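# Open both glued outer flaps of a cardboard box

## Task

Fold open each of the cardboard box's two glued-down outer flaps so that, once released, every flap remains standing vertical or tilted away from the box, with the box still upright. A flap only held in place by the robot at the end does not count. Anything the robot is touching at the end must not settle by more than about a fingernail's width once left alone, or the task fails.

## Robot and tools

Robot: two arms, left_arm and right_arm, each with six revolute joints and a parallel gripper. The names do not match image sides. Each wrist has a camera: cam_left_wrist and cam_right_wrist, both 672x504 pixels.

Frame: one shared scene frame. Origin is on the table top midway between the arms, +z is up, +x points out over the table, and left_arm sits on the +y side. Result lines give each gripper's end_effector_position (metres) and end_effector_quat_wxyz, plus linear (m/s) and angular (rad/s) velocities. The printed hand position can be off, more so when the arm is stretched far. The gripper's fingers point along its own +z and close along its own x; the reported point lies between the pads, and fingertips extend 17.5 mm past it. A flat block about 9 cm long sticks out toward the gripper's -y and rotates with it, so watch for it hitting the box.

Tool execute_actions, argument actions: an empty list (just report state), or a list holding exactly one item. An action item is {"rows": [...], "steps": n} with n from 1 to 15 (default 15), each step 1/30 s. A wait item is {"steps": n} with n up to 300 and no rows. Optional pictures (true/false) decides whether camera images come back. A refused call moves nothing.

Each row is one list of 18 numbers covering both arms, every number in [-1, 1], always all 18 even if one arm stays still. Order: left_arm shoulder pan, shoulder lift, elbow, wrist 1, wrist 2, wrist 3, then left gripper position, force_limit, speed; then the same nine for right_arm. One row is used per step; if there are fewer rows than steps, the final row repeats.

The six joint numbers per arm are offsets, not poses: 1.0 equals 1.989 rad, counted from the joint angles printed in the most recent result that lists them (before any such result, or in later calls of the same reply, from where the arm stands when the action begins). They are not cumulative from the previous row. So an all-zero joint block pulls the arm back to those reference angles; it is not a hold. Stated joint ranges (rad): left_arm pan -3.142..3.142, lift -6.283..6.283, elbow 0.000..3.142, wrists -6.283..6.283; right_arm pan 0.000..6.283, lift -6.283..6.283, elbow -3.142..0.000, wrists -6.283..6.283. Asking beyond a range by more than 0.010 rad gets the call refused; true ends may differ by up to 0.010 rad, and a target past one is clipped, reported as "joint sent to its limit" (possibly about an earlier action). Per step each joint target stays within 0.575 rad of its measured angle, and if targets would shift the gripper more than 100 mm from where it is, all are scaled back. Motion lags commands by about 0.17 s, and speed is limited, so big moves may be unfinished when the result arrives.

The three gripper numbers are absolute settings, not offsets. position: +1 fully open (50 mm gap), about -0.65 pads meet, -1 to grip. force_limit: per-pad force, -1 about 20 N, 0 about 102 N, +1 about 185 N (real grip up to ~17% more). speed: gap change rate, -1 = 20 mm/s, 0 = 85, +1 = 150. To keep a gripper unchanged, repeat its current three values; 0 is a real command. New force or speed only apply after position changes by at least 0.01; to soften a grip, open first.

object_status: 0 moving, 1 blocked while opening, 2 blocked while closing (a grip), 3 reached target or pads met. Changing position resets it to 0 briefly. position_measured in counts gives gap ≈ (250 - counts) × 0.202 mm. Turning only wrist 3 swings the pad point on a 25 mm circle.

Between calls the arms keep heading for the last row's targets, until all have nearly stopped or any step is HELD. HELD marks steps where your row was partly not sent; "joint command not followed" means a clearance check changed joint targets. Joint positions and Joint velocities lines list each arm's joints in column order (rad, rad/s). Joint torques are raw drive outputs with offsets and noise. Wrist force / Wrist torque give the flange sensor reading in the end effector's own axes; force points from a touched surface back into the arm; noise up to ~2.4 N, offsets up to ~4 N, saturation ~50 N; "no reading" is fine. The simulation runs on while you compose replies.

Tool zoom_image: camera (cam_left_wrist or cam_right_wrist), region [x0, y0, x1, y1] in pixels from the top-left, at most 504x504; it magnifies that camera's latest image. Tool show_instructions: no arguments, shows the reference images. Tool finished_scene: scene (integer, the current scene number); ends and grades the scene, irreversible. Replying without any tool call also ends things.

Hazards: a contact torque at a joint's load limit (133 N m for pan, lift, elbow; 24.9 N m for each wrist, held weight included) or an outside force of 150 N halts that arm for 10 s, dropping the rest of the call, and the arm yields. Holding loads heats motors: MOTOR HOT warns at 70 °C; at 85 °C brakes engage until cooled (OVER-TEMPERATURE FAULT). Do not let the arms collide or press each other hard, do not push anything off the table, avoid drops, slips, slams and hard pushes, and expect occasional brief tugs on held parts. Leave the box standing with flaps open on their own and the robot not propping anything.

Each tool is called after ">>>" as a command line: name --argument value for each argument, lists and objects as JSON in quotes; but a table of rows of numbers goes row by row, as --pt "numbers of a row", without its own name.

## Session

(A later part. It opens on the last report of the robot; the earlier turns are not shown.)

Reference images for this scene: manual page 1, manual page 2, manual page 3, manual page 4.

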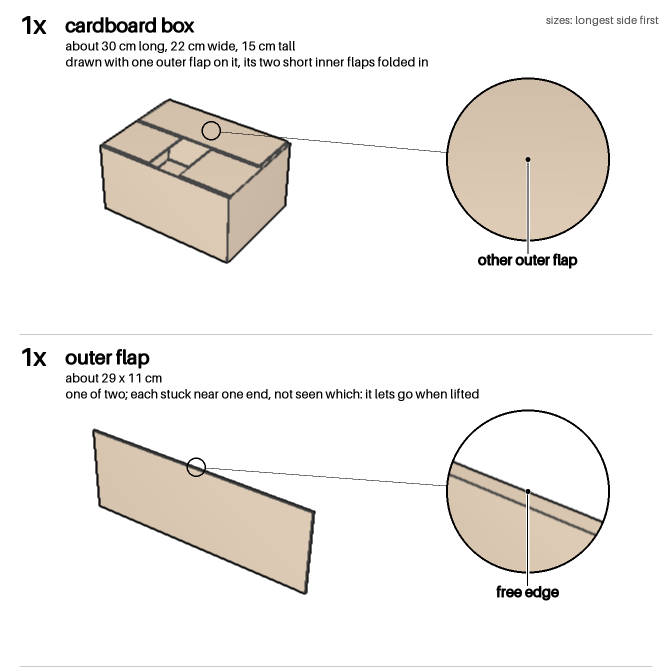

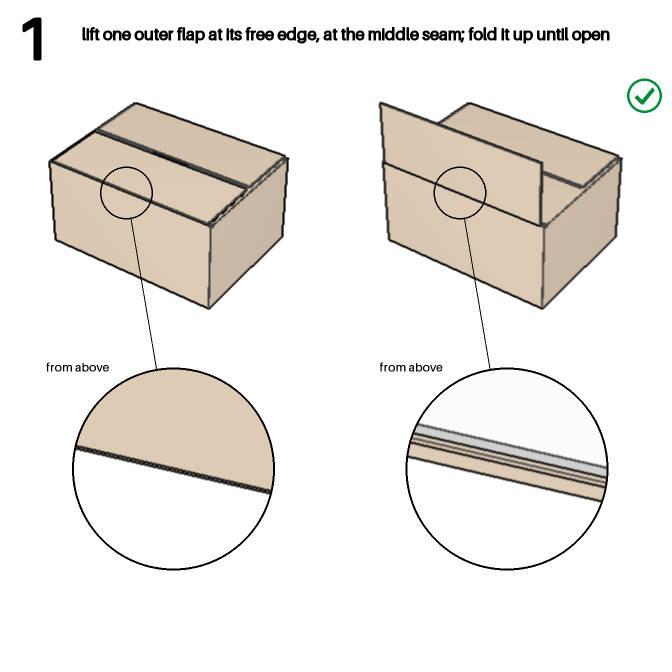

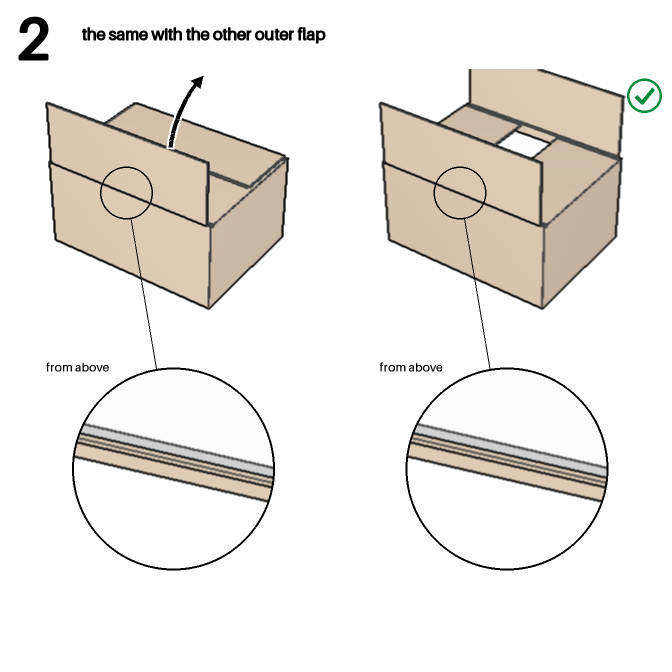

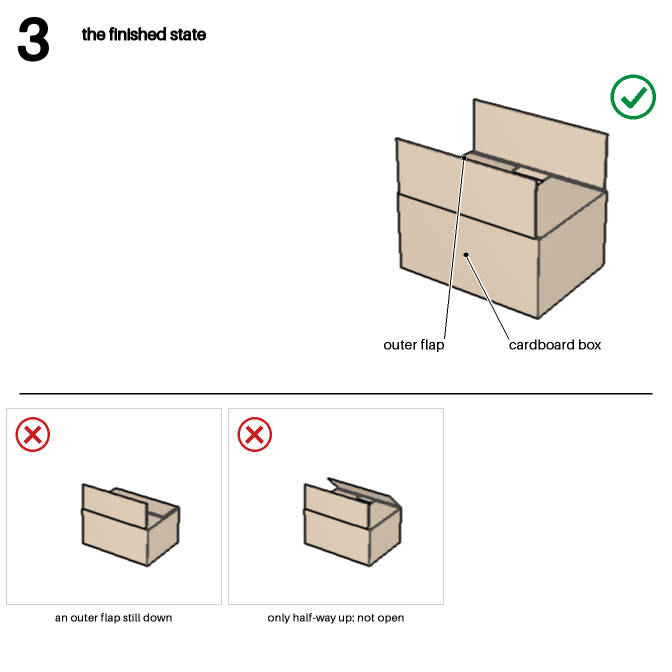

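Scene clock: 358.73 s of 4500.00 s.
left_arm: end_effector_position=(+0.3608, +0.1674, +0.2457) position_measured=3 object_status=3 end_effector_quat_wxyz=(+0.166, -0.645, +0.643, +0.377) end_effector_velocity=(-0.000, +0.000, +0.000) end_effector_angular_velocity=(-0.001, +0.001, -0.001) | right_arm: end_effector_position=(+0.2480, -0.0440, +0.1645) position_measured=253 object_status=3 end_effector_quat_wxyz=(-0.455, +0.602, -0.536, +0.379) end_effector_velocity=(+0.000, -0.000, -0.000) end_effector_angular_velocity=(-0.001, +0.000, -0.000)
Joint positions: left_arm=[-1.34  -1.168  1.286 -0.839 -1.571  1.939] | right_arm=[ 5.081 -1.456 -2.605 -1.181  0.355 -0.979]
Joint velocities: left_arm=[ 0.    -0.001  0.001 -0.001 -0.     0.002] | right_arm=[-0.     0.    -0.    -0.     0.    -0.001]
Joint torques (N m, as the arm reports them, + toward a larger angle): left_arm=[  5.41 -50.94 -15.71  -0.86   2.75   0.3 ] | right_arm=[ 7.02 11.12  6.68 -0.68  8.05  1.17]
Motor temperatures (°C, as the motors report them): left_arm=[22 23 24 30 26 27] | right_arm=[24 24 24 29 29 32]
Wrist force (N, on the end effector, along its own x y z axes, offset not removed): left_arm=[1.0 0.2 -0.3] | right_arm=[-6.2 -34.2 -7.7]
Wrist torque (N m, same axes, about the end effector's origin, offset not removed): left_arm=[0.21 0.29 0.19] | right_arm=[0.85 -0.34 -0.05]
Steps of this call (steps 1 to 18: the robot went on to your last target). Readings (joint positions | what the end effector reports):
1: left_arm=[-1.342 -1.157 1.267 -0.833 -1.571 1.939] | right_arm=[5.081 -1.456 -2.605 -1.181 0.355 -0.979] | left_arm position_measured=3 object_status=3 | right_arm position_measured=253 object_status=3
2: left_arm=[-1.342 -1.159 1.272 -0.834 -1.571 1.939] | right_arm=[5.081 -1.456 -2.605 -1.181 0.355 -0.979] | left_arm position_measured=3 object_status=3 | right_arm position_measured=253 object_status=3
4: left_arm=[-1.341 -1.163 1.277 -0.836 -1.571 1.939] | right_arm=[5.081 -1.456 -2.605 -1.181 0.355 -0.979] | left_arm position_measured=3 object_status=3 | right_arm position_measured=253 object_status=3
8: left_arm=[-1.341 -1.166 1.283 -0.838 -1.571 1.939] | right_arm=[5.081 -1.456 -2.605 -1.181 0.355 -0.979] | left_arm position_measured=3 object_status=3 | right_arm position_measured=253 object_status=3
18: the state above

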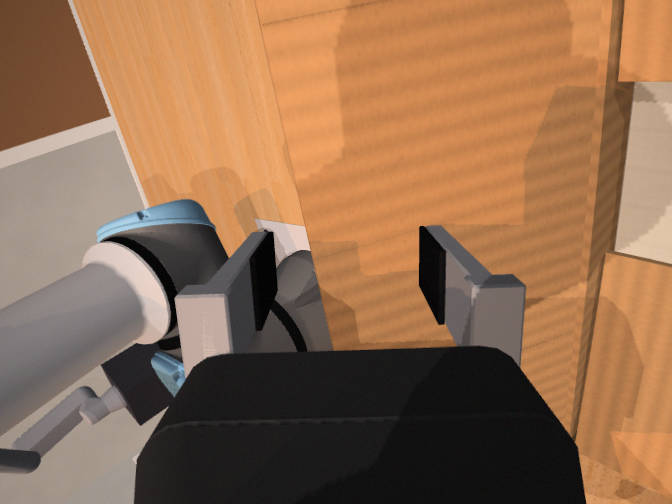

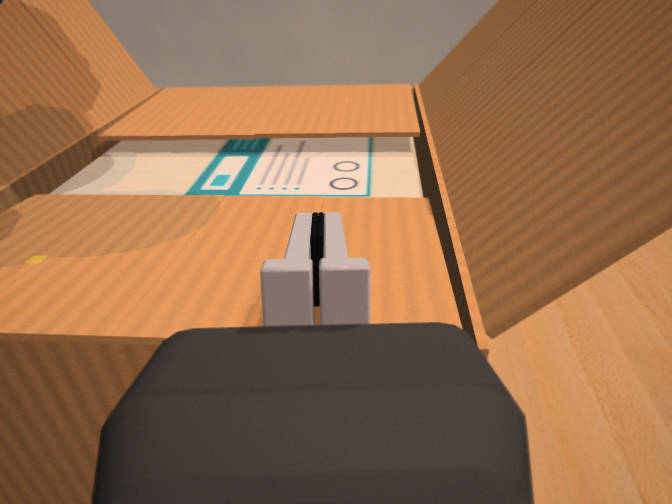

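Same finish as scene 1 (right raise 2 cm: +.07, +.027, −.097).

>>> execute_actions --actions '[{"rows":[[0,-0.01,0.018,-0.008,0,0,1,0,0,0,0,0,0,0,0,-1,0,0],[0,-0.02,0.035,-0.016,0,0,1,0,0,0,0,0,0,0,0,-1,0,0],[0,-0.029,0.053,-0.024,0,0,1,0,0,0,0,0,0,0,0,-1,0,0]],"steps":15}]' --pictures false

>>> execute_actions --actions '[{"steps":12}]' --pictures false

>>> execute_actions --actions '[{"rows":[[0,0.012,-0.029,0.017,0,0,1,0,0,0,0.007,0.0027,-0.0098,0,0,-1,0,0],[0,0.025,-0.059,0.034,0,0,1,0,0,0,0.014,0.0054,-0.0195,0,0,-1,0,0],[0,0.037,-0.088,0.051,0,0,1,0,0,0,0.021,0.008,-0.029,0,0,-1,0,0],[0,0.049,-0.118,0.068,0,0,1,0,0,0,0.028,0.011,-0.039,0,0,-1,0,0],[0,0.061,-0.147,0.0855,0,0,1,0,0,0,0.035,0.0136,-0.0488,0,0,-1,0,0]],"steps":15}]' --pictures false

>>> execute_actions --actions '[{"steps":45}]'

Scene clock: 371.87 s of 4500.00 s.
left_arm: end_effector_position=(+0.3520, +0.1899, +0.2367) position_measured=3 object_status=3 end_effector_quat_wxyz=(+0.166, -0.646, +0.643, +0.377) end_effector_velocity=(-0.003, +0.009, -0.004) end_effector_angular_velocity=(+0.001, +0.001, +0.000) | right_arm: end_effector_position=(+0.2480, -0.0440, +0.1645) position_measured=253 object_status=3 end_effector_quat_wxyz=(-0.455, +0.602, -0.536, +0.379) end_effector_velocity=(+0.000, -0.001, -0.000) end_effector_angular_velocity=(-0.001, -0.000, -0.001)
Joint positions: left_arm=[-1.34  -1.223  1.386 -0.884 -1.571  1.939] | right_arm=[ 5.081 -1.456 -2.605 -1.181  0.355 -0.979]
Joint velocities: left_arm=[ 0.    -0.02   0.038 -0.017 -0.     0.001] | right_arm=[ 0.    -0.    -0.001 -0.001  0.     0.002]
Joint torques (N m, as the arm reports them, + toward a larger angle): left_arm=[  2.28 -47.73 -15.27  -1.39   1.91   0.36] | right_arm=[ 7.21 11.    7.53 -0.47  7.99  1.03]
Motor temperatures (°C, as the motors report them): left_arm=[22 23 24 30 26 27] | right_arm=[24 24 24 29 29 32]
Wrist force (N, on the end effector, along its own x y z axes, offset not removed): left_arm=[-4.0 -2.0 -0.1] | right_arm=[-7.8 -37.8 -5.9]
Wrist torque (N m, same axes, about the end effector's origin, offset not removed): left_arm=[-0.11 0.68 0.23] | right_arm=[0.51 -0.29 0.04]
Steps of this call (steps 1 to 15: the robot went on to your last target; steps 16 to 90: nothing new was sent; then 9.63 s passed at rest; steps 91 to 105: all 15 steps of this action). Readings (joint positions | what the end effector reports):
91: left_arm=[-1.340 -1.168 1.286 -0.839 -1.571 1.939] | right_arm=[5.081 -1.456 -2.605 -1.181 0.355 -0.979] | left_arm position_measured=3 object_status=3 | right_arm position_measured=253 object_status=3
92: left_arm=[-1.340 -1.170 1.288 -0.840 -1.571 1.939] | right_arm=[5.081 -1.456 -2.605 -1.181 0.355 -0.979] | left_arm position_measured=3 object_status=3 | right_arm position_measured=253 object_status=3
94: left_arm=[-1.340 -1.182 1.309 -0.850 -1.571 1.939] | right_arm=[5.081 -1.456 -2.605 -1.181 0.355 -0.979] | left_arm position_measured=3 object_status=3 | right_arm position_measured=253 object_status=3
98: left_arm=[-1.340 -1.210 1.361 -0.873 -1.571 1.939] | right_arm=[5.081 -1.456 -2.605 -1.181 0.355 -0.979] | left_arm position_measured=3 object_status=3 | right_arm position_measured=253 object_status=3
105: the state above

Scene clock: 372.27 s of 4500.00 s.
left_arm: end_effector_position=(+0.3515, +0.1910, +0.2362) position_measured=3 object_status=3 end_effector_quat_wxyz=(+0.166, -0.646, +0.643, +0.377) end_effector_velocity=(+0.000, +0.000, +0.000) end_effector_angular_velocity=(-0.002, +0.000, +0.000) | right_arm: end_effector_position=(+0.2480, -0.0440, +0.1645) position_measured=253 object_status=3 end_effector_quat_wxyz=(-0.455, +0.602, -0.536, +0.379) end_effector_velocity=(+0.000, -0.000, -0.000) end_effector_angular_velocity=(-0.000, +0.001, -0.000)
Joint positions: left_arm=[-1.34  -1.225  1.391 -0.886 -1.571  1.939] | right_arm=[ 5.081 -1.456 -2.605 -1.181  0.355 -0.979]
Joint velocities: left_arm=[ 0.001 -0.001  0.    -0.001 -0.     0.001] | right_arm=[-0.     0.    -0.001  0.001  0.001 -0.   ]
Joint torques (N m, as the arm reports them, + toward a larger angle): left_arm=[  0.22 -48.48 -16.54  -1.39   1.29   0.3 ] | right_arm=[ 7.05  9.13  6.91 -0.85  7.89  0.6 ]
Motor temperatures (°C, as the motors report them): left_arm=[22 23 24 30 26 27] | right_arm=[24 24 24 29 29 32]
Wrist force (N, on the end effector, along its own x y z axes, offset not removed): left_arm=[-1.9 -1.2 -1.2] | right_arm=[-7.5 -38.0 -6.1]
Wrist torque (N m, same axes, about the end effector's origin, offset not removed): left_arm=[-0.13 0.51 0.18] | right_arm=[0.38 -0.24 0.00]
Steps of this call (steps 1 to 12: the robot went on to your last target). Readings (joint positions | what the end effector reports):
1: left_arm=[-1.340 -1.224 1.387 -0.885 -1.571 1.939] | right_arm=[5.081 -1.456 -2.605 -1.181 0.355 -0.979] | left_arm position_measured=3 object_status=3 | right_arm position_measured=253 object_status=3
2: left_arm=[-1.340 -1.224 1.388 -0.885 -1.571 1.939] | right_arm=[5.081 -1.456 -2.605 -1.181 0.355 -0.979] | left_arm position_measured=3 object_status=3 | right_arm position_measured=253 object_status=3
4: left_arm=[-1.340 -1.225 1.389 -0.886 -1.571 1.939] | right_arm=[5.081 -1.456 -2.605 -1.181 0.355 -0.979] | left_arm position_measured=3 object_status=3 | right_arm position_measured=253 object_status=3
8: left_arm=[-1.340 -1.225 1.391 -0.886 -1.571 1.939] | right_arm=[5.081 -1.456 -2.605 -1.181 0.355 -0.979] | left_arm position_measured=3 object_status=3 | right_arm position_measured=253 object_status=3
12: the state above

Scene clock: 372.77 s of 4500.00 s.
left_arm: end_effector_position=(+0.3696, +0.1448, +0.2792) position_measured=3 object_status=3 end_effector_quat_wxyz=(+0.166, -0.645, +0.643, +0.377) end_effector_velocity=(+0.009, -0.024, +0.025) end_effector_angular_velocity=(-0.011, -0.004, +0.000) | right_arm: end_effector_position=(+0.2481, -0.0442, +0.1832) position_measured=253 object_status=3 end_effector_quat_wxyz=(-0.455, +0.602, -0.536, +0.379) end_effector_velocity=(+0.000, -0.000, +0.011) end_effector_angular_velocity=(+0.000, -0.002, +0.001)
Joint positions: left_arm=[-1.34  -1.112  1.119 -0.727 -1.571  1.939] | right_arm=[ 5.081 -1.391 -2.58  -1.272  0.355 -0.979]
Joint velocities: left_arm=[ 0.     0.059 -0.156  0.085 -0.     0.   ] | right_arm=[ 0.     0.034  0.013 -0.048 -0.003 -0.   ]
Joint torques (N m, as the arm reports them, + toward a larger angle): left_arm=[ -0.26 -37.86 -27.45   1.52   1.12   0.35] | right_arm=[ 6.33 20.8  27.71 -0.02 -4.21  0.81]
Motor temperatures (°C, as the motors report them): left_arm=[22 23 24 30 26 27] | right_arm=[24 24 24 29 29 32]
Wrist force (N, on the end effector, along its own x y z axes, offset not removed): left_arm=[-0.5 -2.4 2.1] | right_arm=[-1.5 -3.4 1.0]
Wrist torque (N m, same axes, about the end effector's origin, offset not removed): left_arm=[-0.22 0.04 0.22] | right_arm=[-0.42 0.37 -0.18]
Steps of this call (steps 1 to 15: all 15 steps of this action). Readings (joint positions | what the end effector reports):
1: left_arm=[-1.340 -1.225 1.391 -0.886 -1.571 1.939] | right_arm=[5.081 -1.456 -2.605 -1.181 0.355 -0.979] | left_arm position_measured=3 object_status=3 | right_arm position_measured=253 object_status=3
2: left_arm=[-1.340 -1.224 1.388 -0.884 -1.571 1.939] | right_arm=[5.081 -1.455 -2.605 -1.183 0.355 -0.979] | left_arm position_measured=3 object_status=3 | right_arm position_measured=253 object_status=3
4: left_arm=[-1.340 -1.209 1.357 -0.864 -1.571 1.939] | right_arm=[5.081 -1.446 -2.601 -1.195 0.356 -0.979] | left_arm position_measured=3 object_status=3 | right_arm position_measured=253 object_status=3
8: left_arm=[-1.340 -1.151 1.222 -0.785 -1.571 1.939] | right_arm=[5.081 -1.413 -2.588 -1.241 0.356 -0.979] | left_arm position_measured=3 object_status=3 | right_arm position_measured=253 object_status=3
15: the state above

Scene clock: 374.27 s of 4500.00 s.
left_arm: end_effector_position=(+0.3708, +0.1417, +0.2825) position_measured=3 object_status=3 end_effector_quat_wxyz=(+0.166, -0.646, +0.643, +0.377) end_effector_velocity=(-0.000, -0.000, -0.000) end_effector_angular_velocity=(-0.000, +0.001, -0.002) | right_arm: end_effector_position=(+0.2481, -0.0442, +0.1845) position_measured=253 object_status=3 end_effector_quat_wxyz=(-0.455, +0.602, -0.536, +0.379) end_effector_velocity=(-0.000, +0.000, +0.000) end_effector_angular_velocity=(+0.002, +0.001, -0.001)
Joint positions: left_arm=[-1.34  -1.104  1.099 -0.716 -1.571  1.939] | right_arm=[ 5.081 -1.387 -2.578 -1.278  0.355 -0.979]
Joint velocities: left_arm=[-0.001 -0.     0.    -0.     0.     0.001] | right_arm=[ 0.    -0.     0.001 -0.     0.001  0.001]
Joint torques (N m, as the arm reports them, + toward a larger angle): left_arm=[ -0.19 -37.91 -28.75   1.38   1.18   0.32] | right_arm=[ 8.06 20.6  28.15  0.27 -4.32  1.05]
Motor temperatures (°C, as the motors report them): left_arm=[22 23 24 30 26 27] | right_arm=[24 24 24 29 29 32]
Wrist force (N, on the end effector, along its own x y z axes, offset not removed): left_arm=[-1.6 -1.8 5.9] | right_arm=[2.4 -1.8 0.3]
Wrist torque (N m, same axes, about the end effector's origin, offset not removed): left_arm=[-0.23 0.25 0.02] | right_arm=[-0.17 -0.35 0.01]
Steps of this call (steps 1 to 30: the robot went on to your last target; steps 31 to 45: nothing new was sent). Readings (joint positions | what the end effector reports):
1: left_arm=[-1.340 -1.110 1.114 -0.725 -1.571 1.939] | right_arm=[5.081 -1.390 -2.579 -1.274 0.355 -0.979] | left_arm position_measured=3 object_status=3 | right_arm position_measured=253 object_status=3
2: left_arm=[-1.340 -1.109 1.111 -0.723 -1.571 1.939] | right_arm=[5.081 -1.389 -2.579 -1.275 0.355 -0.979] | left_arm position_measured=3 object_status=3 | right_arm position_measured=253 object_status=3
4: left_arm=[-1.340 -1.107 1.106 -0.720 -1.571 1.939] | right_arm=[5.081 -1.388 -2.579 -1.276 0.355 -0.979] | left_arm position_measured=3 object_status=3 | right_arm position_measured=253 object_status=3
8: left_arm=[-1.340 -1.105 1.101 -0.718 -1.571 1.939] | right_arm=[5.081 -1.387 -2.578 -1.278 0.355 -0.979] | left_arm position_measured=3 object_status=3 | right_arm position_measured=253 object_status=3
45: the state above
All arms were judged still, so your last target was given up. Only a new action makes them travel on or press farther. Fingers that are still opening or closing keep moving.

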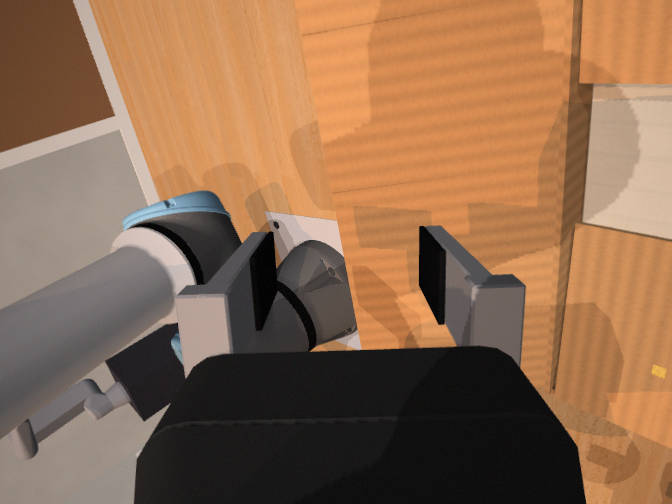

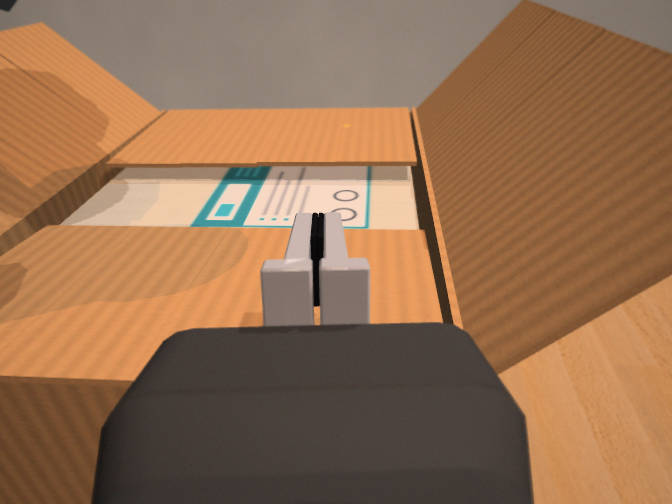

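>>> finished_scene --scene 2

The scene is finished: the task was done.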